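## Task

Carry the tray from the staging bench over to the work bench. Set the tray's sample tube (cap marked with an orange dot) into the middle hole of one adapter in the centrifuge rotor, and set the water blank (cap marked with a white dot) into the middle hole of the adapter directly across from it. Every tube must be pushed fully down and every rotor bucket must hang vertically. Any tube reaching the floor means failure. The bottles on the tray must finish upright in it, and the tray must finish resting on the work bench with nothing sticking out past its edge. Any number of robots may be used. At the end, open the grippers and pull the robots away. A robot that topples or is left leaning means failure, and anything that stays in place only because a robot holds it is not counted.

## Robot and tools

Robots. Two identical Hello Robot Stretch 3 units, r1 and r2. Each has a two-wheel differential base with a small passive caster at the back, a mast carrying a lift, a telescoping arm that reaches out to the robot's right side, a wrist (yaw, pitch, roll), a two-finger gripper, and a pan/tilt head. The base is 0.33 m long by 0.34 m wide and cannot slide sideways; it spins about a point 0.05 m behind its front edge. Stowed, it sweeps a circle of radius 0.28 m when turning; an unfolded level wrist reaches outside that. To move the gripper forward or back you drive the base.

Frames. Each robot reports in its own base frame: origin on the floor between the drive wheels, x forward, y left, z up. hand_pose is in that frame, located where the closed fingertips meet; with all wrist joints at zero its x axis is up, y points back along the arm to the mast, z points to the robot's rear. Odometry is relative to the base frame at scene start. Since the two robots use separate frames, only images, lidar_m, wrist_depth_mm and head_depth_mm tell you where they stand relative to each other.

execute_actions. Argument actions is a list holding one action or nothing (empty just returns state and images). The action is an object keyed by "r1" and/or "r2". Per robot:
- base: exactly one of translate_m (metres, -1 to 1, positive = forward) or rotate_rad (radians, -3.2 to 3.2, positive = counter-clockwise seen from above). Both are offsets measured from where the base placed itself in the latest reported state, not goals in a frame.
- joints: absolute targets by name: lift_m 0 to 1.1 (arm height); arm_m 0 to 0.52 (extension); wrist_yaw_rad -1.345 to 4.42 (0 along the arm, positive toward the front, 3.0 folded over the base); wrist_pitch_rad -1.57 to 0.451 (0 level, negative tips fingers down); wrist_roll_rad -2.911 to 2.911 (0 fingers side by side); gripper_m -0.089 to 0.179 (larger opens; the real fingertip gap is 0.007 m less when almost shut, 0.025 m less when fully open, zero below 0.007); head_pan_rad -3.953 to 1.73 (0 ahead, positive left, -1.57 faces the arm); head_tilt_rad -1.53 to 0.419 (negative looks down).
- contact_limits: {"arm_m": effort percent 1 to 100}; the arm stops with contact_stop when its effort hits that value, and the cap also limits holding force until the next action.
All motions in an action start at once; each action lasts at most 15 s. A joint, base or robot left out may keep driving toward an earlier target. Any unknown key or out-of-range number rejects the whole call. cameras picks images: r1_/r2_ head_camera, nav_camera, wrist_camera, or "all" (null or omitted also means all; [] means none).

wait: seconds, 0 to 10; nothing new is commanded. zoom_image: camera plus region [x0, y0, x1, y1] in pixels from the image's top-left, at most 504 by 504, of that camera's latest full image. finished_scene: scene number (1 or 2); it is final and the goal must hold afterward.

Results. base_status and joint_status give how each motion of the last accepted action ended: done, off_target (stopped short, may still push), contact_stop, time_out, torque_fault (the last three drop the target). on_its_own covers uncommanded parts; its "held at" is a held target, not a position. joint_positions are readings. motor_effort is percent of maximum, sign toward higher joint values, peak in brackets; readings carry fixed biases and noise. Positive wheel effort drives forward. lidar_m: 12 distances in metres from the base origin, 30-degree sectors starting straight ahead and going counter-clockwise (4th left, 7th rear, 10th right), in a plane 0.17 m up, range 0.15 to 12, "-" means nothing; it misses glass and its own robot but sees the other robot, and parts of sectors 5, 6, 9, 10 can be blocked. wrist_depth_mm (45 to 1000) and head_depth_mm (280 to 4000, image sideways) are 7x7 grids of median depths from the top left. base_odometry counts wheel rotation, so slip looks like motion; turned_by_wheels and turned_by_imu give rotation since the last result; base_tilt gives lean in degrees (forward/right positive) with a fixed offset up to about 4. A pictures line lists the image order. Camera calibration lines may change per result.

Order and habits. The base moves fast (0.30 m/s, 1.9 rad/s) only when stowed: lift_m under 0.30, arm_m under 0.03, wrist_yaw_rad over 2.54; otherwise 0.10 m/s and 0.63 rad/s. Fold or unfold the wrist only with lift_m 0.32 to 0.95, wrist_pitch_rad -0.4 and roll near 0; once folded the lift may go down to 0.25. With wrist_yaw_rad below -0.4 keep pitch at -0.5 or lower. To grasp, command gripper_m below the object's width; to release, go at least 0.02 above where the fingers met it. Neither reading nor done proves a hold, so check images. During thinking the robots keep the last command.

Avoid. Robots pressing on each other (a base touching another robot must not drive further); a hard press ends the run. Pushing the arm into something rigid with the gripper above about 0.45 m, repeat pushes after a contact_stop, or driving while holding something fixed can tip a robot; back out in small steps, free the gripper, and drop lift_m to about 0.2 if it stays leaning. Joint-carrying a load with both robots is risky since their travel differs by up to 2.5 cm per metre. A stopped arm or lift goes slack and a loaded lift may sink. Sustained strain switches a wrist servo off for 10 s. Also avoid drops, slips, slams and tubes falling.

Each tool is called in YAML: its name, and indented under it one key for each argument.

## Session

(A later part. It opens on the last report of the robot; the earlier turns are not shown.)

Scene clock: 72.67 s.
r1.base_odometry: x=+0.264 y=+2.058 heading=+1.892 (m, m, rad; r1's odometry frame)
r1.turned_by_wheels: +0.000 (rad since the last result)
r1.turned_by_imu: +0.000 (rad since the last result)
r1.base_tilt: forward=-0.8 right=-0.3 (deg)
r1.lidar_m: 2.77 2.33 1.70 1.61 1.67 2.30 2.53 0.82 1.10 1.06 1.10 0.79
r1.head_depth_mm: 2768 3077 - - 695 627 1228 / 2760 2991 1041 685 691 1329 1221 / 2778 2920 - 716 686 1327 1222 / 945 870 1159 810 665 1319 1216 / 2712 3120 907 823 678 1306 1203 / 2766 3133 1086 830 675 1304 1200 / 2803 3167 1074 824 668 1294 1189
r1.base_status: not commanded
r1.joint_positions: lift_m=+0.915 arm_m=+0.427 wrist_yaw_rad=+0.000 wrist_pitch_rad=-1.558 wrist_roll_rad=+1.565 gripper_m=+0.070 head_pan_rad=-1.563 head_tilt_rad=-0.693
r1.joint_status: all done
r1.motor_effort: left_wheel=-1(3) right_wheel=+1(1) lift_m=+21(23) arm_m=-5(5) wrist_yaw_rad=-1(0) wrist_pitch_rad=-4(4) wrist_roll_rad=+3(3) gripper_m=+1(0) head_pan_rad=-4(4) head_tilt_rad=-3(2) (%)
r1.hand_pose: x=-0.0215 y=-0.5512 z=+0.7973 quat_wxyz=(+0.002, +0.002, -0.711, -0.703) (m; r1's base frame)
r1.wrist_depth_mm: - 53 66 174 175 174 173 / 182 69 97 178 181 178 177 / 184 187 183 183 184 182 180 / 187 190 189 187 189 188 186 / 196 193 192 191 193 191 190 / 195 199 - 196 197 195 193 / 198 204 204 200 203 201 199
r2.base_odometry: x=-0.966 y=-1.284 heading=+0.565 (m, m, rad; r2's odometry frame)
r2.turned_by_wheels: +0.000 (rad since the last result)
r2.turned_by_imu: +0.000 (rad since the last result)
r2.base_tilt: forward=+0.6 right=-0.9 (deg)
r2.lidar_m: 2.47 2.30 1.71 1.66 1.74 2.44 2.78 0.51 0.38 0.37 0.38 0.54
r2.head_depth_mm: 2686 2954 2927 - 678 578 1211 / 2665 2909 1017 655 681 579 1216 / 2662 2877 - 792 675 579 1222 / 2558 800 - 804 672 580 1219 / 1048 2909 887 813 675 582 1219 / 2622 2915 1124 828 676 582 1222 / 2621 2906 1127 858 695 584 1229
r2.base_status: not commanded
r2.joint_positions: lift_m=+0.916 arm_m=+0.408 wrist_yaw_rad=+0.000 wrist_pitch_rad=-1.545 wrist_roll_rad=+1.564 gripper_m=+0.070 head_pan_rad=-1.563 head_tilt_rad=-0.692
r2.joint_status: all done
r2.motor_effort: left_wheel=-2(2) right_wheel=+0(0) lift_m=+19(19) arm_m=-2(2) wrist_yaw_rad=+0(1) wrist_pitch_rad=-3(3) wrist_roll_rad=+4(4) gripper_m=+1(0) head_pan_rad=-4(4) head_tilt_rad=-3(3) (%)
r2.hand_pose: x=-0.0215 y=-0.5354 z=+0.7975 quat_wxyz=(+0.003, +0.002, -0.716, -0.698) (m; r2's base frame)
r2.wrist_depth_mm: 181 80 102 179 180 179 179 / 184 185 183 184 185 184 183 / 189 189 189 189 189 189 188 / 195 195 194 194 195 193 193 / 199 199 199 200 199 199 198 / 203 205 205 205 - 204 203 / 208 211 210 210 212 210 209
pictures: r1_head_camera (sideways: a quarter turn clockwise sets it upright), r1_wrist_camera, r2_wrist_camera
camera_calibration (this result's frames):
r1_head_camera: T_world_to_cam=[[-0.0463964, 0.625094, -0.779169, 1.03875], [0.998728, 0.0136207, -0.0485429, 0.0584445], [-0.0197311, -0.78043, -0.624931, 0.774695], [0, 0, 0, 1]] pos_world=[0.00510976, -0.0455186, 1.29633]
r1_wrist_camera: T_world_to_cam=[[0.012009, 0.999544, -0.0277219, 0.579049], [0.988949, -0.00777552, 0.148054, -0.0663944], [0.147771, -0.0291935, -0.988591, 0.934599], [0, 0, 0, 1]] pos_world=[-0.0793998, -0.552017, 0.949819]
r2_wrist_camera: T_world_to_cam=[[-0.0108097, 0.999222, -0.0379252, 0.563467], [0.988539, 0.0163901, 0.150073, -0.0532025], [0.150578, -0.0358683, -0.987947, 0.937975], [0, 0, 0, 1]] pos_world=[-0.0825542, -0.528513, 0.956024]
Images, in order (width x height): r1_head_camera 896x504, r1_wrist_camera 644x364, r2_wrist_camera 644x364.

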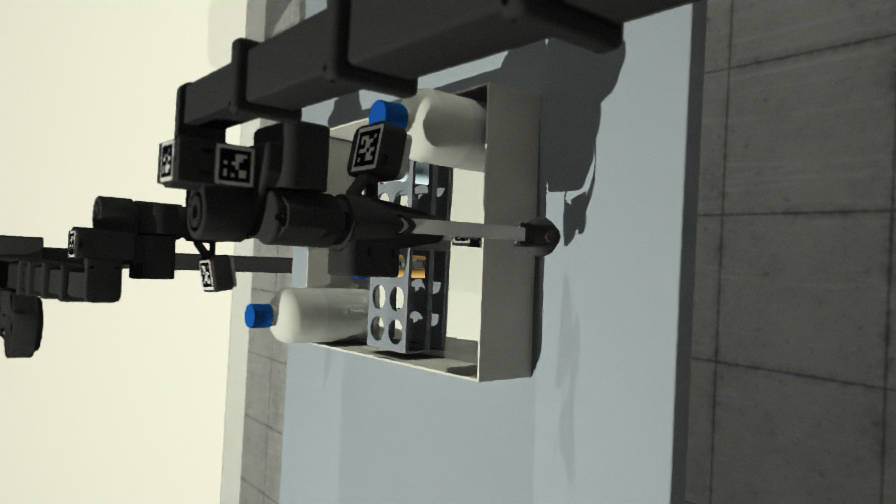

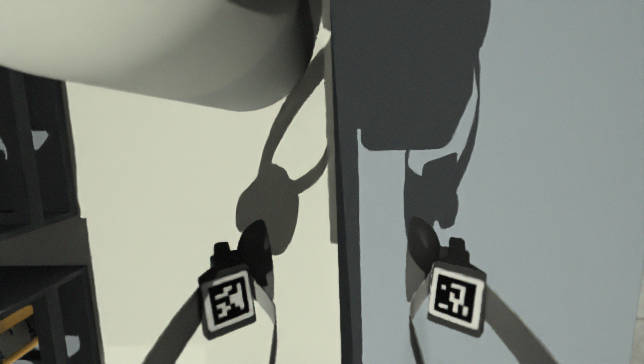

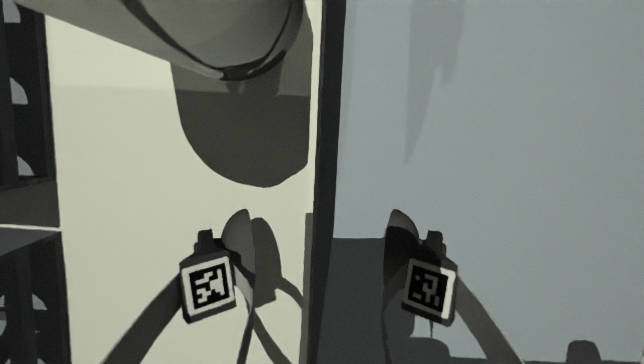

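execute_actions:
  actions:
    - {"r1":{"joints":{"lift_m":0.902}},"r2":{"joints":{"lift_m":0.9,"arm_m":0.412}}}
  cameras: []

execute_actions:
  actions:
    - {"r1":{"joints":{"gripper_m":-0.06}},"r2":{"joints":{"gripper_m":-0.06}}}
  cameras: []

execute_actions:
  actions:
    - {"r1":{"joints":{"lift_m":0.932}},"r2":{"joints":{"lift_m":0.93}}}
  cameras: ["r1_wrist_camera","r2_wrist_camera","r1_head_camera","r2_head_camera"]

Scene clock: 75.60 s.
r1.base_odometry: x=+0.264 y=+2.058 heading=+1.892 (m, m, rad; r1's odometry frame)
r1.turned_by_wheels: +0.000 (rad since the last result)
r1.turned_by_imu: +0.000 (rad since the last result)
r1.base_tilt: forward=-0.7 right=-0.2 (deg)
r1.lidar_m: 2.77 2.32 1.70 1.61 1.67 2.30 2.53 0.82 1.10 1.06 1.10 0.79
r1.head_depth_mm: 2760 3074 3029 - 696 981 1233 / 2766 3007 1040 684 692 1328 1223 / 2774 2977 - 711 686 1318 1216 / 1178 870 1157 811 664 1316 1206 / 2651 3111 908 821 678 1308 1208 / 2786 3136 1085 829 674 1305 1199 / 2793 3144 1071 826 670 1297 1192
r1.base_status: not commanded
r1.joint_positions: lift_m=+0.902 arm_m=+0.427 wrist_yaw_rad=+0.000 wrist_pitch_rad=-1.558 wrist_roll_rad=+1.565 gripper_m=+0.070 head_pan_rad=-1.563 head_tilt_rad=-0.693
r1.joint_status: all done
r1.motor_effort: left_wheel=-2(1) right_wheel=+1(1) lift_m=+17(21) arm_m=-5(6) wrist_yaw_rad=+0(0) wrist_pitch_rad=-4(4) wrist_roll_rad=+3(3) gripper_m=-1(1) head_pan_rad=-5(5) head_tilt_rad=-2(3) (%)
r1.hand_pose: x=-0.0215 y=-0.5512 z=+0.7845 quat_wxyz=(+0.002, +0.002, -0.711, -0.703) (m; r1's base frame)
r1.wrist_depth_mm: - 51 66 164 163 163 161 / 172 70 97 168 167 166 166 / 173 173 172 173 172 171 169 / 176 179 176 175 176 175 173 / 183 181 179 179 179 179 177 / 186 187 184 183 185 182 182 / 185 191 191 188 190 188 187
r2.base_odometry: x=-0.966 y=-1.284 heading=+0.565 (m, m, rad; r2's odometry frame)
r2.turned_by_wheels: +0.000 (rad since the last result)
r2.turned_by_imu: +0.000 (rad since the last result)
r2.base_tilt: forward=+0.5 right=-0.8 (deg)
r2.lidar_m: 2.46 2.29 1.72 1.66 1.74 2.43 2.78 0.51 0.38 0.37 0.38 0.54
r2.head_depth_mm: 2655 2986 2935 - 688 578 1215 / 2688 2916 - 656 682 579 1221 / 2678 2871 - 746 676 580 1221 / 2545 803 - 809 673 581 1222 / 1192 2901 886 810 674 581 1224 / 2662 2922 1114 830 676 582 1229 / 2661 2930 1121 858 696 583 1232
r2.base_status: not commanded
r2.joint_positions: lift_m=+0.901 arm_m=+0.412 wrist_yaw_rad=+0.000 wrist_pitch_rad=-1.546 wrist_roll_rad=+1.564 gripper_m=+0.070 head_pan_rad=-1.563 head_tilt_rad=-0.692
r2.joint_status: all done
r2.motor_effort: left_wheel=-2(2) right_wheel=+0(0) lift_m=+12(20) arm_m=+4(4) wrist_yaw_rad=+0(0) wrist_pitch_rad=-2(2) wrist_roll_rad=+4(4) gripper_m=-1(1) head_pan_rad=-4(4) head_tilt_rad=-3(3) (%)
r2.hand_pose: x=-0.0215 y=-0.5387 z=+0.7828 quat_wxyz=(+0.003, +0.002, -0.716, -0.698) (m; r2's base frame)
r2.wrist_depth_mm: 168 78 98 166 167 167 166 / 172 172 171 171 171 171 170 / 175 176 175 175 176 175 174 / 181 181 180 180 180 179 179 / 186 185 184 184 185 184 184 / 190 191 190 190 - 189 189 / 195 196 195 196 196 195 194
pictures: none
No camera images: the call's "cameras" was empty. Leave "cameras" out to get every camera's image.

Scene clock: 77.63 s.
r1.base_odometry: x=+0.264 y=+2.058 heading=+1.892 (m, m, rad; r1's odometry frame)
r1.turned_by_wheels: +0.000 (rad since the last result)
r1.turned_by_imu: +0.000 (rad since the last result)
r1.base_tilt: forward=-0.8 right=-0.4 (deg)
r1.lidar_m: 2.77 2.34 1.70 1.62 1.67 2.30 2.53 0.82 1.10 1.06 1.10 0.79
r1.head_depth_mm: 2780 3098 3058 - 697 1336 1227 / 2784 3008 1043 687 693 1332 1223 / 2775 2944 - 705 688 1324 1222 / 1185 872 1164 811 681 1310 1214 / 2669 3089 910 822 678 1311 1208 / 2794 3120 1085 831 675 1308 1205 / 2795 3135 1076 827 669 1303 1197
r1.base_status: not commanded
r1.joint_positions: lift_m=+0.903 arm_m=+0.427 wrist_yaw_rad=+0.000 wrist_pitch_rad=-1.533 wrist_roll_rad=+1.565 gripper_m=-0.059 head_pan_rad=-1.563 head_tilt_rad=-0.693
r1.joint_status: all done
r1.motor_effort: left_wheel=-1(2) right_wheel=+2(1) lift_m=+12(16) arm_m=+0(5) wrist_yaw_rad=+0(0) wrist_pitch_rad=-16(25) wrist_roll_rad=+3(3) gripper_m=-31(98) head_pan_rad=-4(5) head_tilt_rad=-3(3) (%)
r1.hand_pose: x=-0.0215 y=-0.5572 z=+0.7844 quat_wxyz=(+0.003, +0.002, -0.720, -0.694) (m; r1's base frame)
r1.wrist_depth_mm: - 49 61 131 164 163 160 / 173 67 91 166 167 166 163 / 178 178 175 172 173 169 166 / 180 182 180 177 177 174 171 / 190 186 184 181 181 177 175 / 187 192 190 185 185 183 180 / 180 197 193 190 191 187 184
r2.base_odometry: x=-0.966 y=-1.284 heading=+0.565 (m, m, rad; r2's odometry frame)
r2.turned_by_wheels: +0.000 (rad since the last result)
r2.turned_by_imu: +0.000 (rad since the last result)
r2.base_tilt: forward=+0.5 right=-1.0 (deg)
r2.lidar_m: 2.46 2.30 1.72 1.66 1.74 2.44 2.79 0.51 0.38 0.37 0.38 0.54
r2.head_depth_mm: 2731 2957 2923 - 688 579 1215 / 2693 2937 - 659 682 579 1214 / 2689 2884 - 746 677 580 1216 / 2527 816 - 805 675 580 1224 / 1068 2886 892 808 674 583 1219 / 2647 2943 1124 831 676 583 1229 / 2671 2919 1126 860 695 584 1224
r2.base_status: not commanded
r2.joint_positions: lift_m=+0.901 arm_m=+0.412 wrist_yaw_rad=+0.000 wrist_pitch_rad=-1.526 wrist_roll_rad=+1.566 gripper_m=-0.058 head_pan_rad=-1.563 head_tilt_rad=-0.692
r2.joint_status: all done
r2.motor_effort: left_wheel=-3(3) right_wheel=+1(1) lift_m=+12(12) arm_m=+3(3) wrist_yaw_rad=+0(1) wrist_pitch_rad=-10(12) wrist_roll_rad=+3(4) gripper_m=-42(100) head_pan_rad=-4(5) head_tilt_rad=-3(3) (%)
r2.hand_pose: x=-0.0215 y=-0.5439 z=+0.7825 quat_wxyz=(+0.002, +0.001, -0.723, -0.691) (m; r2's base frame)
r2.wrist_depth_mm: 171 78 94 166 168 165 164 / 176 176 173 172 171 170 168 / 180 179 178 176 176 174 173 / 186 185 183 182 181 179 177 / 191 190 188 185 185 183 182 / 194 196 - 192 190 189 186 / 200 201 199 197 197 194 191
pictures: none
No camera images: the call's "cameras" was empty. Leave "cameras" out to get every camera's image.

Scene clock: 79.20 s.
r1.base_odometry: x=+0.264 y=+2.058 heading=+1.892 (m, m, rad; r1's odometry frame)
r1.turned_by_wheels: +0.000 (rad since the last result)
r1.turned_by_imu: +0.000 (rad since the last result)
r1.base_tilt: forward=-0.8 right=-0.2 (deg)
r1.lidar_m: 2.78 2.34 1.70 1.61 1.67 2.31 2.53 0.82 1.10 1.06 1.10 0.79
r1.head_depth_mm: 2760 3035 - 822 675 626 1231 / 2754 2979 1077 677 691 1329 1227 / 2728 - - 695 688 1327 1218 / 845 1193 1009 785 682 1317 1213 / 2753 3106 872 786 678 1308 1208 / 2796 3142 1081 802 672 1302 1199 / 2769 3123 1073 825 669 1292 1194
r1.base_status: not commanded
r1.joint_positions: lift_m=+0.932 arm_m=+0.427 wrist_yaw_rad=+0.000 wrist_pitch_rad=-1.551 wrist_roll_rad=+1.565 gripper_m=-0.050 head_pan_rad=-1.563 head_tilt_rad=-0.693
r1.joint_status: all done
r1.on_its_own: gripper_m is held at -0.051, not at your -0.060, by its stall guard, which is still easing
r1.motor_effort: left_wheel=+0(2) right_wheel=+1(2) lift_m=+31(37) arm_m=+0(0) wrist_yaw_rad=-1(1) wrist_pitch_rad=-7(16) wrist_roll_rad=+3(3) gripper_m=-15(30) head_pan_rad=-5(5) head_tilt_rad=-3(2) (%)
r1.hand_pose: x=-0.0215 y=-0.5526 z=+0.8136 quat_wxyz=(+0.003, +0.002, -0.714, -0.700) (m; r1's base frame)
r1.wrist_depth_mm: - 49 63 121 190 188 188 / - 68 94 168 194 192 191 / 177 177 175 175 197 196 195 / 179 181 179 179 203 202 200 / 187 186 184 183 211 207 204 / 190 191 189 - 213 212 210 / 193 196 195 193 219 216 216
r2.base_odometry: x=-0.966 y=-1.284 heading=+0.565 (m, m, rad; r2's odometry frame)
r2.turned_by_wheels: +0.000 (rad since the last result)
r2.turned_by_imu: +0.000 (rad since the last result)
r2.base_tilt: forward=+0.7 right=-0.7 (deg)
r2.lidar_m: 2.46 2.30 1.71 1.66 1.74 2.43 2.79 0.51 0.38 0.37 0.38 0.54
r2.head_depth_mm: 2719 2952 - - 668 577 1221 / 2687 2884 990 654 684 578 1219 / 2677 - 962 682 680 579 1218 / 1339 787 - 784 675 581 1222 / 1033 2917 868 792 674 581 1225 / 2658 2895 1116 801 676 582 1225 / 2678 2947 1128 857 695 582 1228
r2.base_status: not commanded
r2.joint_positions: lift_m=+0.929 arm_m=+0.412 wrist_yaw_rad=-0.001 wrist_pitch_rad=-1.537 wrist_roll_rad=+1.567 gripper_m=-0.052 head_pan_rad=-1.563 head_tilt_rad=-0.692
r2.joint_status: all done
r2.on_its_own: gripper_m is held at -0.053, not at your -0.060, by its stall guard, which is still easing
r2.motor_effort: left_wheel=-2(4) right_wheel=+1(4) lift_m=+54(57) arm_m=+2(3) wrist_yaw_rad=+1(0) wrist_pitch_rad=-6(12) wrist_roll_rad=+2(3) gripper_m=-12(42) head_pan_rad=-4(4) head_tilt_rad=-3(3) (%)
r2.hand_pose: x=-0.0215 y=-0.5411 z=+0.8109 quat_wxyz=(+0.002, +0.001, -0.719, -0.695) (m; r2's base frame)
r2.wrist_depth_mm: 173 80 98 171 192 191 190 / 176 176 174 176 197 196 194 / 180 180 179 180 201 200 198 / 185 185 184 184 207 205 204 / 189 189 188 186 212 211 210 / 193 194 193 - 218 217 216 / 197 199 198 223 225 222 220
pictures: r1_head_camera (sideways: a quarter turn clockwise sets it upright), r1_wrist_camera, r2_head_camera (sideways: a quarter turn clockwise sets it upright), r2_wrist_camera
camera_calibration (this result's frames):
r1_head_camera: T_world_to_cam=[[-0.0463967, 0.625104, -0.779161, 1.03874], [0.998728, 0.0136217, -0.0485429, 0.0584444], [-0.0197309, -0.780422, -0.624941, 0.774708], [0, 0, 0, 1]] pos_world=[0.00510978, -0.0455185, 1.29633]
r1_wrist_camera: T_world_to_cam=[[0.0119702, 0.999331, -0.034544, 0.5863], [0.988949, -0.00672637, 0.148103, -0.0682786], [0.147772, -0.0359351, -0.988368, 0.946775], [0, 0, 0, 1]] pos_world=[-0.0794008, -0.552345, 0.966128]
r2_head_camera: T_world_to_cam=[[0.0240002, 0.614531, -0.788527, 1.03907], [0.99957, -0.0280345, 0.00857526, -0.0153035], [-0.0168362, -0.788394, -0.61494, 0.753214], [0, 0, 0, 1]] pos_world=[0.00304024, -0.0451416, 1.28265]
r2_wrist_camera: T_world_to_cam=[[-0.00803104, 0.998894, -0.0463172, 0.576368], [0.988572, 0.0149037, 0.150008, -0.0558806], [0.150532, -0.0445832, -0.987599, 0.946041], [0, 0, 0, 1]] pos_world=[-0.082539, -0.53272, 0.969388]
Images, in order (width x height): r1_head_camera 896x504, r1_wrist_camera 644x364, r2_head_camera 896x504, r2_wrist_camera 644x364.

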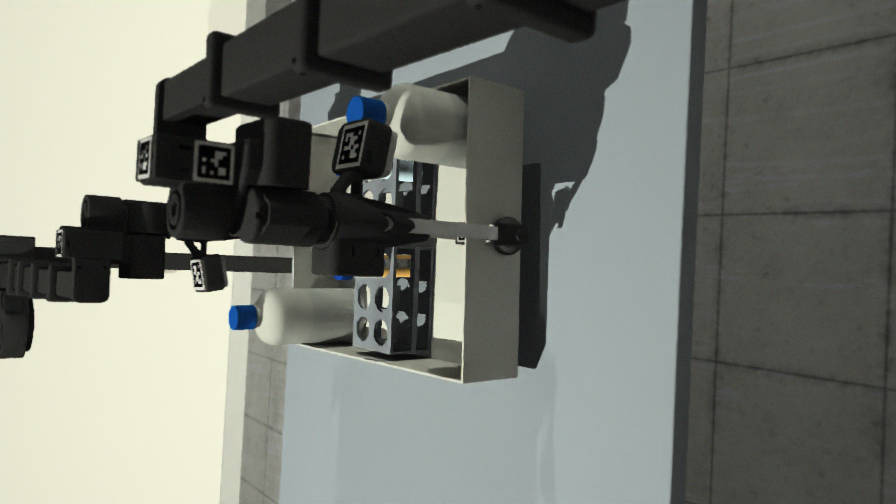

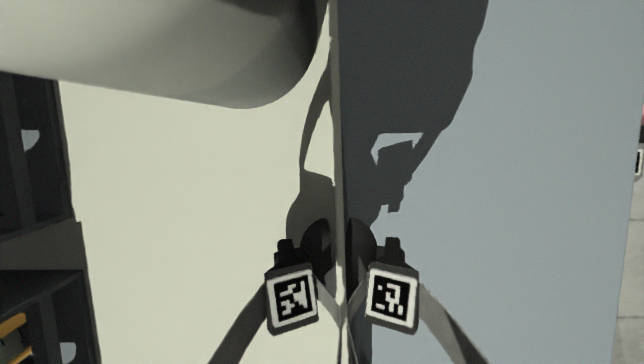

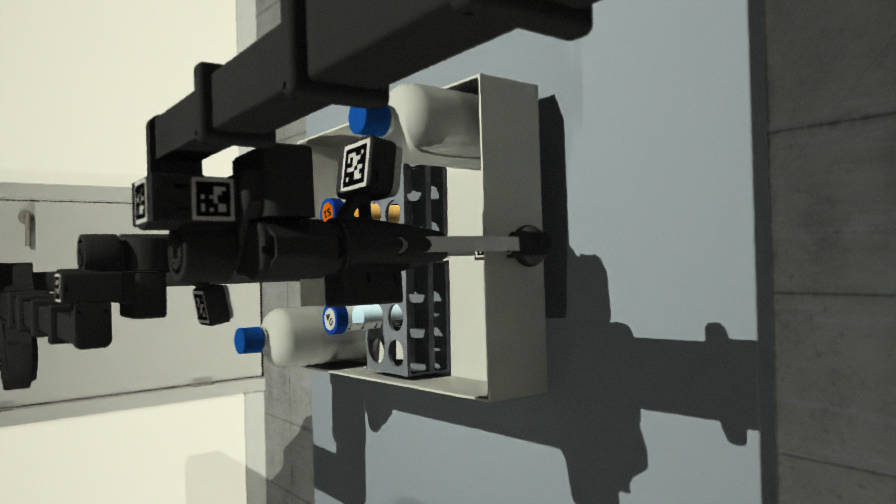

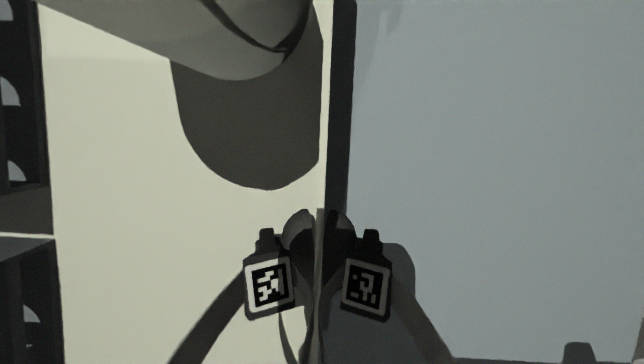

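execute_actions:
  actions:
    - {"r1":{"base":{"translate_m":-0.4},"joints":{"lift_m":0.98}},"r2":{"base":{"translate_m":0.4},"joints":{"lift_m":0.98}}}
  cameras: ["r1_wrist_camera","r2_wrist_camera","r1_head_camera","r2_head_camera"]

Scene clock: 85.70 s.
r1.base_odometry: x=+0.390 y=+1.678 heading=+1.892 (m, m, rad; r1's odometry frame)
r1.turned_by_wheels: +0.000 (rad since the last result)
r1.turned_by_imu: +0.001 (rad since the last result)
r1.base_tilt: forward=-0.7 right=-0.3 (deg)
r1.lidar_m: 3.19 2.33 1.67 1.61 1.69 2.31 2.14 2.34 0.52 1.06 1.10 1.16
r1.head_depth_mm: 2773 - 1048 864 698 783 928 / 2718 3137 624 656 691 1331 1225 / 2695 - 795 687 686 1324 1214 / 769 1548 781 765 683 1318 1213 / 2781 3031 821 760 678 1306 1207 / 2783 3134 1087 782 673 1306 1200 / 2809 3153 1069 825 668 1322 1194
r1.base_status: done
r1.joint_positions: lift_m=+0.980 arm_m=+0.427 wrist_yaw_rad=+0.000 wrist_pitch_rad=-1.525 wrist_roll_rad=+1.565 gripper_m=-0.047 head_pan_rad=-1.563 head_tilt_rad=-0.693
r1.joint_status: all done
r1.on_its_own: gripper_m is held at -0.048, not at your -0.060, by its stall guard, which is not easing now; wrist_pitch_rad is at rest, and its effort (-21) is outside its rest range (-20 to +32)
r1.motor_effort: left_wheel=+0(3) right_wheel=+0(3) lift_m=+31(32) arm_m=-1(0) wrist_yaw_rad=-1(0) wrist_pitch_rad=-21(21) wrist_roll_rad=+3(3) gripper_m=-18(20) head_pan_rad=-5(4) head_tilt_rad=-3(3) (%)
r1.hand_pose: x=-0.0215 y=-0.5594 z=+0.8612 quat_wxyz=(+0.003, +0.002, -0.723, -0.691) (m; r1's base frame)
r1.wrist_depth_mm: - 50 66 130 233 230 228 / - 69 95 170 237 234 233 / 178 179 177 175 244 242 238 / 183 184 182 180 250 247 244 / 192 189 185 182 252 249 - / 191 194 190 - 260 255 - / 182 198 196 194 267 264 -
r2.base_odometry: x=-0.628 y=-1.070 heading=+0.565 (m, m, rad; r2's odometry frame)
r2.turned_by_wheels: +0.000 (rad since the last result)
r2.turned_by_imu: -0.003 (rad since the last result)
r2.base_tilt: forward=+0.8 right=-0.8 (deg)
r2.lidar_m: 2.07 2.29 1.71 1.65 1.72 2.42 3.17 0.52 0.39 0.38 0.40 2.28
r2.head_depth_mm: 2695 - 1009 843 687 591 1215 / 2637 3080 618 648 688 592 1219 / 2578 - 805 659 688 594 1218 / 755 - - 755 690 594 1230 / 785 2859 799 665 690 580 1225 / 2640 3000 1065 762 693 583 1225 / 2658 2943 2609 854 692 582 1201
r2.base_status: done
r2.joint_positions: lift_m=+0.979 arm_m=+0.412 wrist_yaw_rad=-0.001 wrist_pitch_rad=-1.511 wrist_roll_rad=+1.567 gripper_m=-0.042 head_pan_rad=-1.563 head_tilt_rad=-0.692
r2.joint_status: all done
r2.on_its_own: gripper_m is held at -0.043, not at your -0.060, by its stall guard, which is not easing now
r2.motor_effort: left_wheel=-2(2) right_wheel=+0(7) lift_m=+53(53) arm_m=+1(2) wrist_yaw_rad=+0(1) wrist_pitch_rad=-16(16) wrist_roll_rad=+2(2) gripper_m=-23(25) head_pan_rad=-4(4) head_tilt_rad=-3(3) (%)
r2.hand_pose: x=-0.0215 y=-0.5478 z=+0.8606 quat_wxyz=(+0.001, +0.001, -0.728, -0.686) (m; r2's base frame)
r2.wrist_depth_mm: 176 79 99 159 237 234 232 / 179 178 176 175 243 240 237 / 183 183 181 180 248 244 242 / 189 187 186 184 255 251 249 / 193 192 190 186 260 259 260 / 196 198 195 - 268 265 - / 203 204 200 276 278 272 -
pictures: r1_head_camera (sideways: a quarter turn clockwise sets it upright), r1_wrist_camera, r2_head_camera (sideways: a quarter turn clockwise sets it upright), r2_wrist_camera
camera_calibration (this result's frames):
r1_head_camera: T_world_to_cam=[[-0.0463968, 0.625105, -0.779161, 1.03874], [0.998728, 0.0136218, -0.0485429, 0.0584444], [-0.0197308, -0.780422, -0.624942, 0.774708], [0, 0, 0, 1]] pos_world=[0.00510978, -0.0455185, 1.29633]
r1_wrist_camera: T_world_to_cam=[[0.0119853, 0.998052, -0.0612217, 0.617062], [0.988949, -0.00278349, 0.148229, -0.0732736], [0.14777, -0.0623217, -0.987056, 0.977663], [0, 0, 0, 1]] pos_world=[-0.0794007, -0.555134, 1.01365]
r2_head_camera: T_world_to_cam=[[0.0240004, 0.614531, -0.788527, 1.03907], [0.99957, -0.0280348, 0.00857527, -0.0153035], [-0.0168365, -0.788394, -0.61494, 0.753214], [0, 0, 0, 1]] pos_world=[0.00304022, -0.0451416, 1.28265]
r2_wrist_camera: T_world_to_cam=[[-0.00759684, 0.997372, -0.0720514, 0.606753], [0.988579, 0.018336, 0.149583, -0.0609839], [0.150512, -0.0700921, -0.98612, 0.979563], [0, 0, 0, 1]] pos_world=[-0.0825387, -0.535381, 1.01881]
Images, in order (width x height): r1_head_camera 896x504, r1_wrist_camera 644x364, r2_head_camera 896x504, r2_wrist_camera 644x364.

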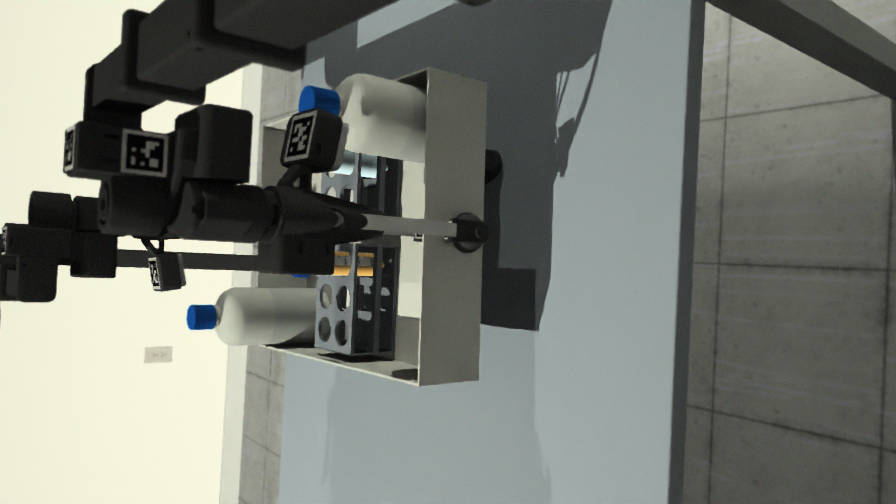

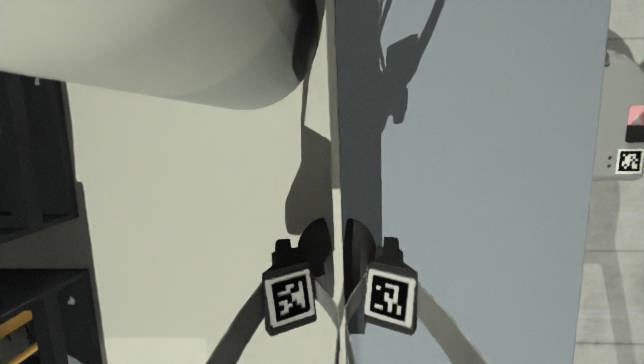

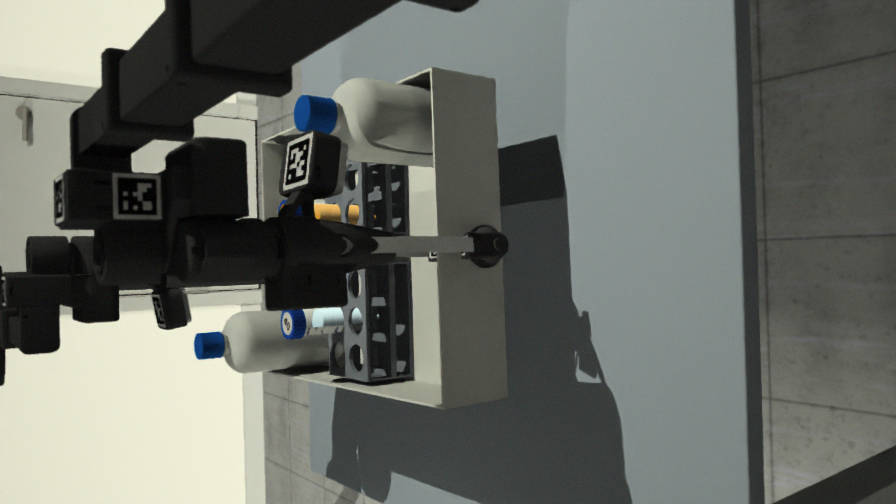

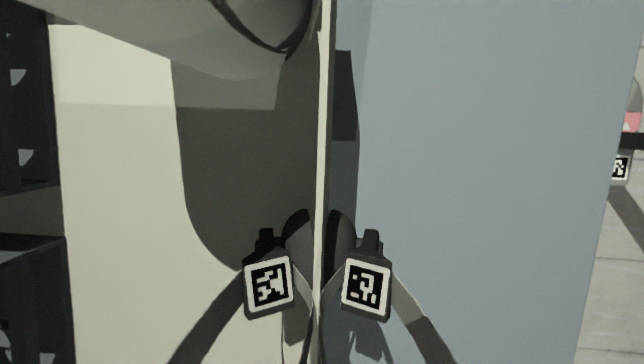

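execute_actions:
  actions:
    - {"r1":{"base":{"translate_m":0.012}},"r2":{"base":{"rotate_rad":-0.03},"joints":{"arm_m":0.428}}}
  cameras: []

execute_actions:
  actions:
    - {"r1":{"base":{"translate_m":-0.4}},"r2":{"base":{"translate_m":0.4},"joints":{"head_pan_rad":-0.9,"head_tilt_rad":-0.85}}}
  cameras: ["r1_wrist_camera","r2_wrist_camera","r1_head_camera","r2_nav_camera"]

Scene clock: 89.70 s.
r1.base_odometry: x=+0.387 y=+1.690 heading=+1.892 (m, m, rad; r1's odometry frame)
r1.turned_by_wheels: +0.000 (rad since the last result)
r1.turned_by_imu: +0.000 (rad since the last result)
r1.base_tilt: forward=-0.7 right=-0.4 (deg)
r1.lidar_m: 3.16 2.33 1.67 1.61 1.69 2.30 2.15 2.36 0.52 1.06 1.10 1.14
r1.head_depth_mm: 2757 - 1051 865 695 813 952 / 2717 3168 617 647 691 1329 1225 / 2678 - 789 677 689 1325 1219 / 755 1590 782 676 683 1316 1209 / 2780 3049 845 674 678 1316 1206 / 2812 3119 1084 776 674 1296 1201 / 2798 3133 1074 826 668 1325 1196
r1.base_status: done
r1.joint_positions: lift_m=+0.980 arm_m=+0.427 wrist_yaw_rad=+0.000 wrist_pitch_rad=-1.555 wrist_roll_rad=+1.565 gripper_m=-0.047 head_pan_rad=-1.563 head_tilt_rad=-0.693
r1.joint_status: not commanded
r1.on_its_own: gripper_m is held at -0.048, not at your -0.060, by its stall guard, which is not easing now
r1.motor_effort: left_wheel=+1(4) right_wheel=+0(4) lift_m=+30(31) arm_m=-1(0) wrist_yaw_rad=+0(0) wrist_pitch_rad=-5(21) wrist_roll_rad=+3(3) gripper_m=-19(18) head_pan_rad=-5(4) head_tilt_rad=-3(3) (%)
r1.hand_pose: x=-0.0215 y=-0.5517 z=+0.8617 quat_wxyz=(+0.003, +0.002, -0.712, -0.702) (m; r1's base frame)
r1.wrist_depth_mm: - 48 63 163 236 235 934 / - 64 93 168 240 240 239 / 174 174 173 173 246 242 246 / 179 181 180 178 255 250 - / 186 184 183 182 258 254 - / 188 190 189 - 265 262 - / 191 195 195 195 272 272 -
r2.base_odometry: x=-0.628 y=-1.070 heading=+0.535 (m, m, rad; r2's odometry frame)
r2.turned_by_wheels: -0.030 (rad since the last result)
r2.turned_by_imu: -0.030 (rad since the last result)
r2.base_tilt: forward=+0.8 right=-0.9 (deg)
r2.lidar_m: 2.08 2.35 1.72 1.65 1.72 2.34 3.16 0.54 0.39 0.38 0.39 2.28
r2.head_depth_mm: 2730 - 1010 846 686 590 1221 / 2638 3126 625 657 689 592 1219 / 2611 3117 792 663 689 594 1219 / 2546 - - 765 690 593 1217 / 763 1575 815 754 691 583 1220 / 2666 2915 987 775 694 581 1230 / 2653 2933 1120 859 693 583 1230
r2.base_status: done
r2.joint_positions: lift_m=+0.979 arm_m=+0.428 wrist_yaw_rad=+0.000 wrist_pitch_rad=-1.541 wrist_roll_rad=+1.567 gripper_m=-0.042 head_pan_rad=-1.563 head_tilt_rad=-0.692
r2.joint_status: all done
r2.on_its_own: gripper_m is held at -0.043, not at your -0.060, by its stall guard, which is not easing now
r2.motor_effort: left_wheel=+2(6) right_wheel=-4(8) lift_m=+53(53) arm_m=+4(4) wrist_yaw_rad=+0(1) wrist_pitch_rad=-4(16) wrist_roll_rad=+2(2) gripper_m=-24(25) head_pan_rad=-5(4) head_tilt_rad=-2(3) (%)
r2.hand_pose: x=-0.0215 y=-0.5559 z=+0.8610 quat_wxyz=(+0.001, +0.001, -0.717, -0.697) (m; r2's base frame)
r2.wrist_depth_mm: 175 79 100 172 239 237 235 / 178 177 155 177 244 244 243 / 181 181 180 182 250 249 248 / 185 185 184 185 257 256 257 / 190 190 189 186 264 262 264 / 193 194 192 - 270 270 - / 195 198 197 278 281 278 -
pictures: none
No camera images: the call's "cameras" was empty. Leave "cameras" out to get every camera's image.

Scene clock: 94.87 s.
r1.base_odometry: x=+0.513 y=+1.310 heading=+1.892 (m, m, rad; r1's odometry frame)
r1.turned_by_wheels: +0.000 (rad since the last result)
r1.turned_by_imu: +0.000 (rad since the last result)
r1.base_tilt: forward=-0.8 right=-0.2 (deg)
r1.lidar_m: 3.58 2.33 1.67 1.60 1.69 2.31 1.76 1.76 3.29 0.41 1.10 1.51
r1.head_depth_mm: 2776 - 2596 2136 1707 1431 1227 / 2726 3168 749 649 1698 1420 1226 / 2705 - 791 677 1682 1417 1216 / 756 1580 780 676 1640 1371 1214 / 2782 3008 847 675 678 682 1136 / 2806 3118 1084 779 673 1330 1198 / 2778 3114 1073 802 669 1321 1194
r1.base_status: done
r1.joint_positions: lift_m=+0.980 arm_m=+0.427 wrist_yaw_rad=+0.000 wrist_pitch_rad=-1.555 wrist_roll_rad=+1.565 gripper_m=-0.047 head_pan_rad=-1.563 head_tilt_rad=-0.693
r1.joint_status: not commanded
r1.on_its_own: gripper_m is held at -0.048, not at your -0.060, by its stall guard, which is not easing now
r1.motor_effort: left_wheel=+0(3) right_wheel=+0(5) lift_m=+31(31) arm_m=-1(1) wrist_yaw_rad=+0(0) wrist_pitch_rad=-6(6) wrist_roll_rad=+3(3) gripper_m=-19(19) head_pan_rad=-5(5) head_tilt_rad=-3(3) (%)
r1.hand_pose: x=-0.0215 y=-0.5517 z=+0.8617 quat_wxyz=(+0.002, +0.002, -0.712, -0.702) (m; r1's base frame)
r1.wrist_depth_mm: - 48 63 165 909 914 939 / - 64 93 168 947 937 - / 175 173 174 173 999 - - / 177 179 179 178 - - - / 187 184 184 182 453 - - / 186 190 190 - 264 264 - / 190 196 196 196 272 270 -
r2.base_odometry: x=-0.284 y=-0.866 heading=+0.535 (m, m, rad; r2's odometry frame)
r2.turned_by_wheels: +0.000 (rad since the last result)
r2.turned_by_imu: -0.002 (rad since the last result)
r2.base_tilt: forward=+0.7 right=-0.9 (deg)
r2.lidar_m: 1.68 2.36 1.72 1.66 1.71 2.34 1.51 0.54 0.38 0.38 3.19 1.92
r2.head_depth_mm: 2796 2656 2108 1762 1490 1298 1153 / 2983 2680 2119 1755 1491 1307 1155 / 3131 2706 2144 1749 1498 1301 1154 / 3331 2677 2128 1760 1506 1303 1153 / 3494 2678 2111 1761 1494 1309 1154 / 3578 2715 2135 1759 1497 1310 1155 / 3701 2674 2139 1760 1494 1299 1156
r2.base_status: done
r2.joint_positions: lift_m=+0.979 arm_m=+0.428 wrist_yaw_rad=+0.000 wrist_pitch_rad=-1.541 wrist_roll_rad=+1.567 gripper_m=-0.042 head_pan_rad=-0.907 head_tilt_rad=-0.839
r2.joint_status: all done
r2.on_its_own: gripper_m is held at -0.043, not at your -0.060, by its stall guard, which is not easing now
r2.motor_effort: left_wheel=+2(6) right_wheel=-4(6) lift_m=+53(53) arm_m=+4(4) wrist_yaw_rad=+0(0) wrist_pitch_rad=-4(4) wrist_roll_rad=+2(2) gripper_m=-24(23) head_pan_rad=+5(49) head_tilt_rad=-3(14) (%)
r2.hand_pose: x=-0.0215 y=-0.5559 z=+0.8610 quat_wxyz=(+0.001, +0.001, -0.717, -0.697) (m; r2's base frame)
r2.wrist_depth_mm: 175 78 100 172 238 236 236 / 177 177 156 176 245 243 244 / 182 181 180 181 250 249 248 / 185 185 184 185 - - - / 190 189 188 186 - - - / 192 194 193 - - - - / 196 199 197 - - - -
pictures: r1_head_camera (sideways: a quarter turn clockwise sets it upright), r1_wrist_camera, r2_nav_camera (sideways: a quarter turn counterclockwise sets it upright), r2_wrist_camera
camera_calibration (this result's frames):
r1_head_camera: T_world_to_cam=[[-0.0463965, 0.625104, -0.779161, 1.03874], [0.998728, 0.0136214, -0.0485429, 0.0584444], [-0.0197311, -0.780422, -0.624941, 0.774708], [0, 0, 0, 1]] pos_world=[0.00510977, -0.0455185, 1.29633]
r1_wrist_camera: T_world_to_cam=[[0.0119652, 0.999445, -0.0310797, 0.584149], [0.988949, -0.00723474, 0.148079, -0.0756523], [0.147772, -0.032508, -0.988487, 0.996315], [0, 0, 0, 1]] pos_world=[-0.0794008, -0.551984, 1.0142]
r2_nav_camera: T_world_to_cam=[[0.460275, -0.553851, 0.693827, -0.866431], [-0.763964, -0.645206, -0.00823692, 0.066817], [0.452224, -0.526268, -0.720094, 0.894195], [0, 0, 0, 1]] pos_world=[0.0454658, 0.0338229, 1.24561]
r2_wrist_camera: T_world_to_cam=[[-0.00773065, 0.999063, -0.0425767, 0.590418], [0.988575, 0.0140452, 0.150076, -0.0637047], [0.150534, -0.0409301, -0.987757, 0.996992], [0, 0, 0, 1]] pos_world=[-0.08254, -0.548163, 1.01949]
Images, in order (width x height): r1_head_camera 896x504, r1_wrist_camera 644x364, r2_nav_camera 672x504, r2_wrist_camera 644x364.

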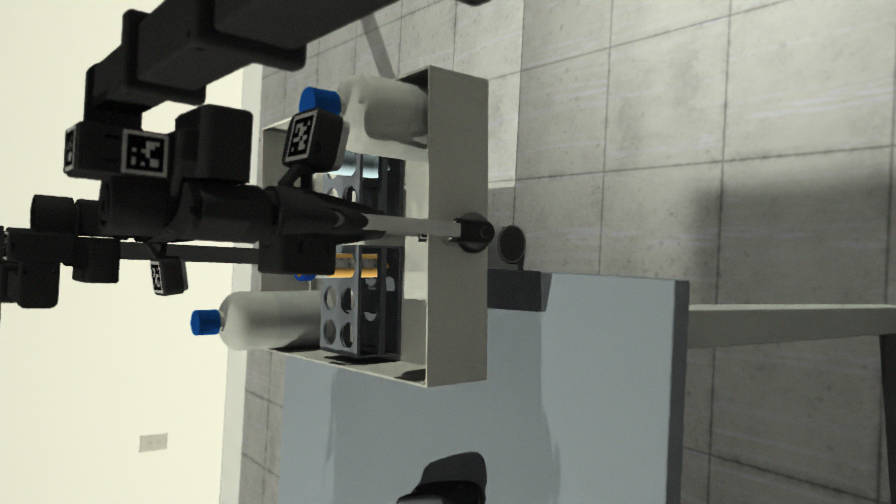

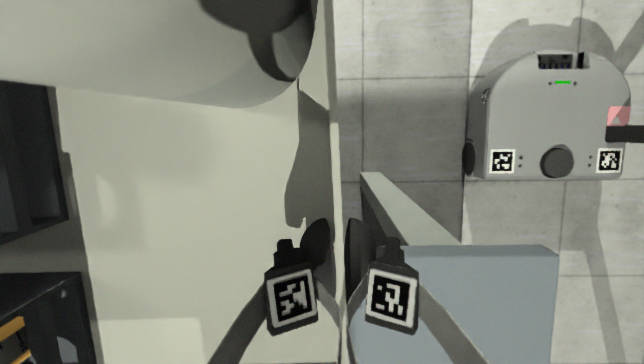

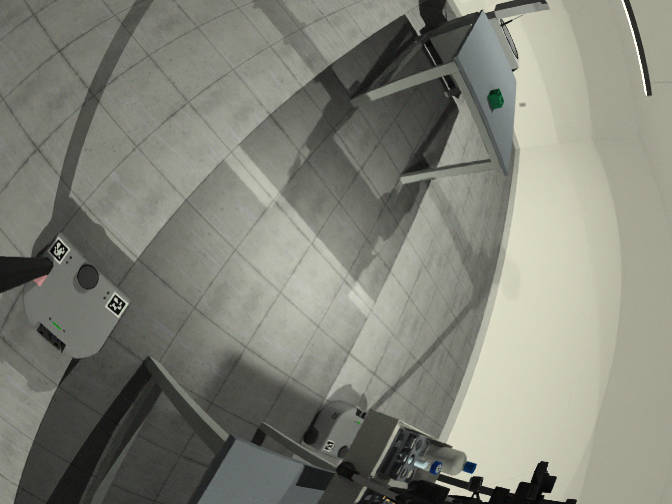

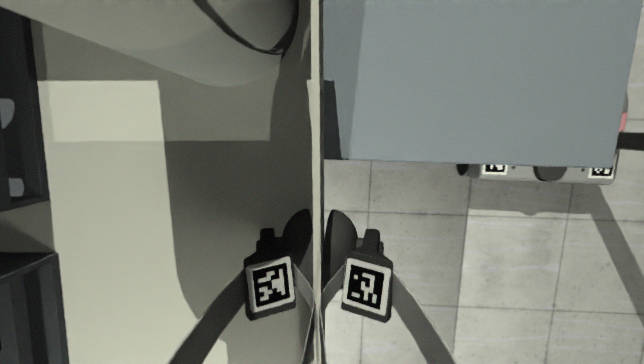

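execute_actions:
  actions:
    - {"r1":{"base":{"translate_m":-0.8},"joints":{"lift_m":1.02}},"r2":{"base":{"translate_m":0.8},"joints":{"lift_m":1.02}}}
  cameras: ["r1_wrist_camera","r2_wrist_camera"]

execute_actions:
  actions:
    - {"r1":{"base":{"translate_m":-0.6}},"r2":{"base":{"translate_m":0.6}}}
  cameras: ["r1_wrist_camera","r2_wrist_camera","r2_nav_camera","r2_head_camera"]

Scene clock: 105.67 s.
r1.base_odometry: x=+0.766 y=+0.551 heading=+1.892 (m, m, rad; r1's odometry frame)
r1.turned_by_wheels: +0.000 (rad since the last result)
r1.turned_by_imu: +0.001 (rad since the last result)
r1.base_tilt: forward=-0.7 right=-0.2 (deg)
r1.lidar_m: 2.32 2.29 1.69 1.62 1.68 2.29 2.37 0.99 1.39 1.45 1.36 0.94
r1.head_depth_mm: 2641 3206 2829 2060 1708 1431 1230 / 2867 3136 593 647 1707 1423 1227 / - - 749 646 1686 1410 1218 / 739 2265 763 1723 1672 1404 1216 / 2766 860 782 641 1668 1397 1210 / 2779 3112 2664 1925 1657 1397 1199 / 2783 3143 2629 2023 1655 1381 1200
r1.base_status: done
r1.joint_positions: lift_m=+1.020 arm_m=+0.427 wrist_yaw_rad=+0.000 wrist_pitch_rad=-1.557 wrist_roll_rad=+1.565 gripper_m=-0.047 head_pan_rad=-1.563 head_tilt_rad=-0.693
r1.joint_status: all done
r1.on_its_own: gripper_m is held at -0.048, not at your -0.060, by its stall guard, which is not easing now
r1.motor_effort: left_wheel=+0(3) right_wheel=+0(3) lift_m=+31(31) arm_m=-1(1) wrist_yaw_rad=+1(0) wrist_pitch_rad=-4(5) wrist_roll_rad=+3(3) gripper_m=-19(18) head_pan_rad=-4(4) head_tilt_rad=-3(3) (%)
r1.hand_pose: x=-0.0215 y=-0.5510 z=+0.9018 quat_wxyz=(+0.002, +0.002, -0.712, -0.703) (m; r1's base frame)
r1.wrist_depth_mm: - 48 62 163 997 940 918 / - 63 93 168 - - 967 / 175 174 174 173 - - - / 178 180 178 178 - - - / 184 184 183 181 - - - / 187 190 189 - - - - / 191 197 195 195 - - -
r2.base_odometry: x=+0.404 y=-0.457 heading=+0.535 (m, m, rad; r2's odometry frame)
r2.turned_by_wheels: +0.000 (rad since the last result)
r2.turned_by_imu: -0.003 (rad since the last result)
r2.base_tilt: forward=+0.6 right=-0.9 (deg)
r2.lidar_m: 1.39 2.38 1.73 1.66 1.72 2.33 1.50 0.96 1.34 1.44 1.30 0.92
r2.head_depth_mm: 2767 2659 2115 1764 1488 1305 1150 / 2976 2688 2122 1755 1501 1305 1154 / 3130 2708 2089 1760 1496 1301 1154 / 3287 2667 2136 1759 1499 1300 1152 / 3451 1348 1933 1729 1506 1311 1160 / 3608 1190 2141 1758 1508 1310 1157 / 3609 1099 2066 1763 1469 1307 1161
r2.base_status: done
r2.joint_positions: lift_m=+1.019 arm_m=+0.428 wrist_yaw_rad=+0.000 wrist_pitch_rad=-1.545 wrist_roll_rad=+1.567 gripper_m=-0.042 head_pan_rad=-0.907 head_tilt_rad=-0.839
r2.joint_status: all done
r2.on_its_own: gripper_m is held at -0.043, not at your -0.060, by its stall guard, which is not easing now
r2.motor_effort: left_wheel=+2(7) right_wheel=-4(5) lift_m=+53(55) arm_m=+4(4) wrist_yaw_rad=+1(0) wrist_pitch_rad=-3(4) wrist_roll_rad=+2(2) gripper_m=-24(23) head_pan_rad=+4(5) head_tilt_rad=-4(4) (%)
r2.hand_pose: x=-0.0215 y=-0.5550 z=+0.9011 quat_wxyz=(+0.001, +0.001, -0.716, -0.698) (m; r2's base frame)
r2.wrist_depth_mm: 175 79 101 969 974 983 969 / 177 177 156 176 - - - / 181 181 180 180 - - - / 185 184 184 185 - - - / 189 189 188 186 - - - / 192 193 192 - - - - / 196 198 197 - - - -
pictures: r1_wrist_camera, r2_wrist_camera
camera_calibration (this result's frames):
r1_wrist_camera: T_world_to_cam=[[0.0119601, 0.999522, -0.0285251, 0.582477], [0.988949, -0.00760815, 0.14806, -0.0817675], [0.147772, -0.0299807, -0.988567, 1.0374], [0, 0, 0, 1]] pos_world=[-0.0794009, -0.551718, 1.05426]
r2_wrist_camera: T_world_to_cam=[[-0.00773453, 0.999215, -0.0388648, 0.587912], [0.988574, 0.0134915, 0.150129, -0.0700863], [0.150536, -0.0372595, -0.987902, 1.03877], [0, 0, 0, 1]] pos_world=[-0.0825399, -0.5478, 1.05958]
Images, in order (width x height): r1_wrist_camera 644x364, r2_wrist_camera 644x364.

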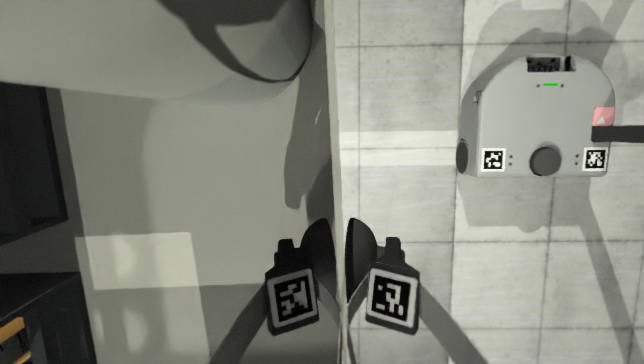

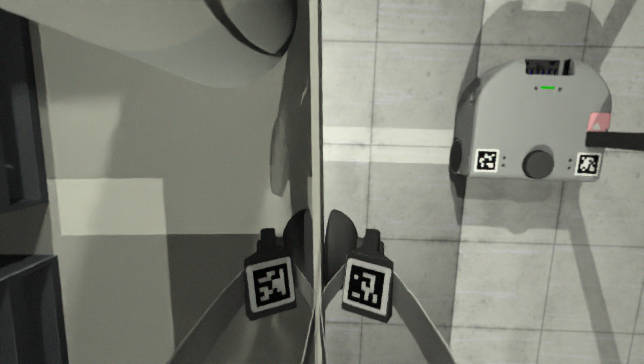

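Scene clock: 112.93 s.
r1.base_odometry: x=+0.956 y=-0.018 heading=+1.892 (m, m, rad; r1's odometry frame)
r1.turned_by_wheels: +0.000 (rad since the last result)
r1.turned_by_imu: +0.000 (rad since the last result)
r1.base_tilt: forward=-0.8 right=-0.3 (deg)
r1.lidar_m: 2.91 2.27 1.69 1.62 1.68 2.29 1.77 1.52 0.51 1.13 3.28 1.52
r1.head_depth_mm: 2647 3222 1148 869 1578 1394 928 / 2866 3175 591 647 1603 1427 1224 / - - 749 644 1690 1416 1220 / 737 2263 767 1713 1673 1409 1211 / 2812 844 777 641 1675 1395 1205 / 2789 3139 2669 1925 1651 1385 1199 / 2777 3121 2662 2034 1642 1381 1200
r1.base_status: done
r1.joint_positions: lift_m=+1.020 arm_m=+0.427 wrist_yaw_rad=+0.000 wrist_pitch_rad=-1.563 wrist_roll_rad=+1.565 gripper_m=-0.047 head_pan_rad=-1.563 head_tilt_rad=-0.693
r1.joint_status: not commanded
r1.on_its_own: gripper_m is held at -0.048, not at your -0.060, by its stall guard, which is not easing now
r1.motor_effort: left_wheel=+1(3) right_wheel=+0(4) lift_m=+31(31) arm_m=-1(1) wrist_yaw_rad=-1(0) wrist_pitch_rad=-2(5) wrist_roll_rad=+3(3) gripper_m=-19(19) head_pan_rad=-4(5) head_tilt_rad=-3(2) (%)
r1.hand_pose: x=-0.0215 y=-0.5496 z=+0.9019 quat_wxyz=(+0.002, +0.002, -0.710, -0.705) (m; r1's base frame)
r1.wrist_depth_mm: - 47 61 161 977 976 929 / - 62 92 167 - - - / 173 174 173 172 - - - / 178 178 177 179 - - - / 185 185 184 182 - - - / 186 190 188 - - - - / 192 195 196 194 - - -
r2.base_odometry: x=+0.920 y=-0.151 heading=+0.536 (m, m, rad; r2's odometry frame)
r2.turned_by_wheels: +0.000 (rad since the last result)
r2.turned_by_imu: -0.002 (rad since the last result)
r2.base_tilt: forward=+0.7 right=-0.9 (deg)
r2.lidar_m: 1.36 2.40 1.73 1.67 1.72 2.35 1.53 1.54 3.17 1.02 0.43 0.51
r2.head_depth_mm: 2789 2709 946 1664 1502 1301 1151 / 2971 1092 863 1636 1506 1300 1160 / 3172 1097 864 736 1468 1309 1153 / 3244 1098 861 714 711 982 1159 / 3477 1099 866 715 1441 1260 1156 / 3614 1098 868 734 1498 1258 1156 / 3669 1104 865 773 1496 1313 1154
r2.base_status: done
r2.joint_positions: lift_m=+1.019 arm_m=+0.428 wrist_yaw_rad=+0.000 wrist_pitch_rad=-1.550 wrist_roll_rad=+1.567 gripper_m=-0.042 head_pan_rad=-0.907 head_tilt_rad=-0.839
r2.joint_status: not commanded
r2.on_its_own: gripper_m is held at -0.043, not at your -0.060, by its stall guard, which is not easing now
r2.motor_effort: left_wheel=+2(6) right_wheel=-4(5) lift_m=+53(53) arm_m=+4(4) wrist_yaw_rad=+0(1) wrist_pitch_rad=-1(3) wrist_roll_rad=+2(2) gripper_m=-22(24) head_pan_rad=+5(5) head_tilt_rad=-4(4) (%)
r2.hand_pose: x=-0.0215 y=-0.5535 z=+0.9012 quat_wxyz=(+0.001, +0.001, -0.714, -0.700) (m; r2's base frame)
r2.wrist_depth_mm: 174 78 101 951 978 961 970 / 177 177 156 - - - - / 180 180 180 181 - - - / 184 185 183 185 - - - / 189 189 188 185 - - - / 192 192 191 - - - - / 193 197 196 - - - -
pictures: r1_wrist_camera, r2_head_camera (sideways: a quarter turn clockwise sets it upright), r2_nav_camera (sideways: a quarter turn counterclockwise sets it upright), r2_wrist_camera
camera_calibration (this result's frames):
r1_wrist_camera: T_world_to_cam=[[0.0119581, 0.999662, -0.0230692, 0.576237], [0.988949, -0.00841412, 0.148017, -0.082178], [0.147773, -0.0245843, -0.988716, 1.04065], [0, 0, 0, 1]] pos_world=[-0.0794009, -0.55115, 1.05437]
r2_head_camera: T_world_to_cam=[[-0.423013, 0.587336, -0.689997, 0.913381], [0.809621, 0.586944, 0.00326558, -0.00723106], [0.406908, -0.557255, -0.723805, 0.892231], [0, 0, 0, 1]] pos_world=[0.0291712, -0.035018, 1.27605]
r2_nav_camera: T_world_to_cam=[[0.460383, -0.55384, 0.693764, -0.86635], [-0.763882, -0.645304, -0.00824022, 0.0668207], [0.452252, -0.52616, -0.720155, 0.894274], [0, 0, 0, 1]] pos_world=[0.0454584, 0.0338318, 1.24561]
r2_wrist_camera: T_world_to_cam=[[-0.00773643, 0.999423, -0.0330696, 0.581321], [0.988574, 0.0126226, 0.150208, -0.0706745], [0.150538, -0.0315296, -0.988101, 1.04229], [0, 0, 0, 1]] pos_world=[-0.0825397, -0.54723, 1.05972]
Images, in order (width x height): r1_wrist_camera 644x364, r2_head_camera 896x504, r2_nav_camera 672x504, r2_wrist_camera 644x364.

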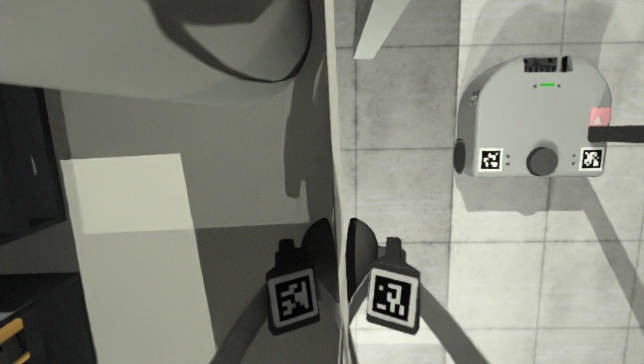

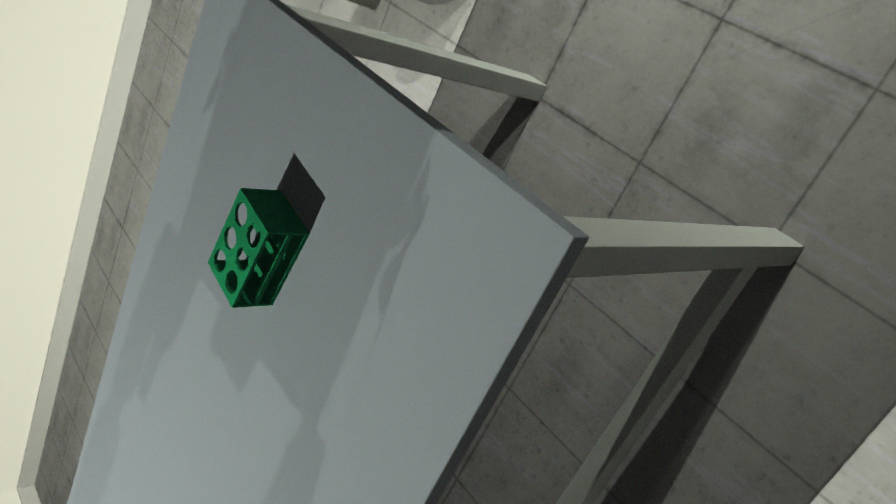

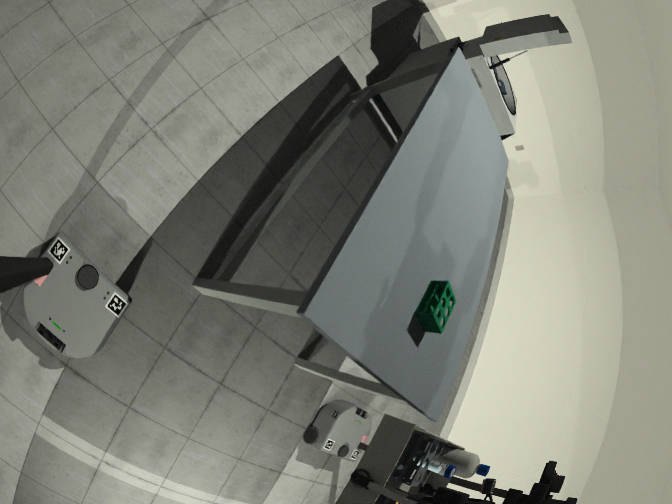

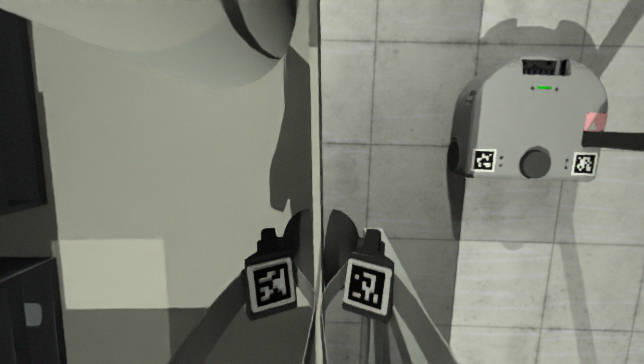

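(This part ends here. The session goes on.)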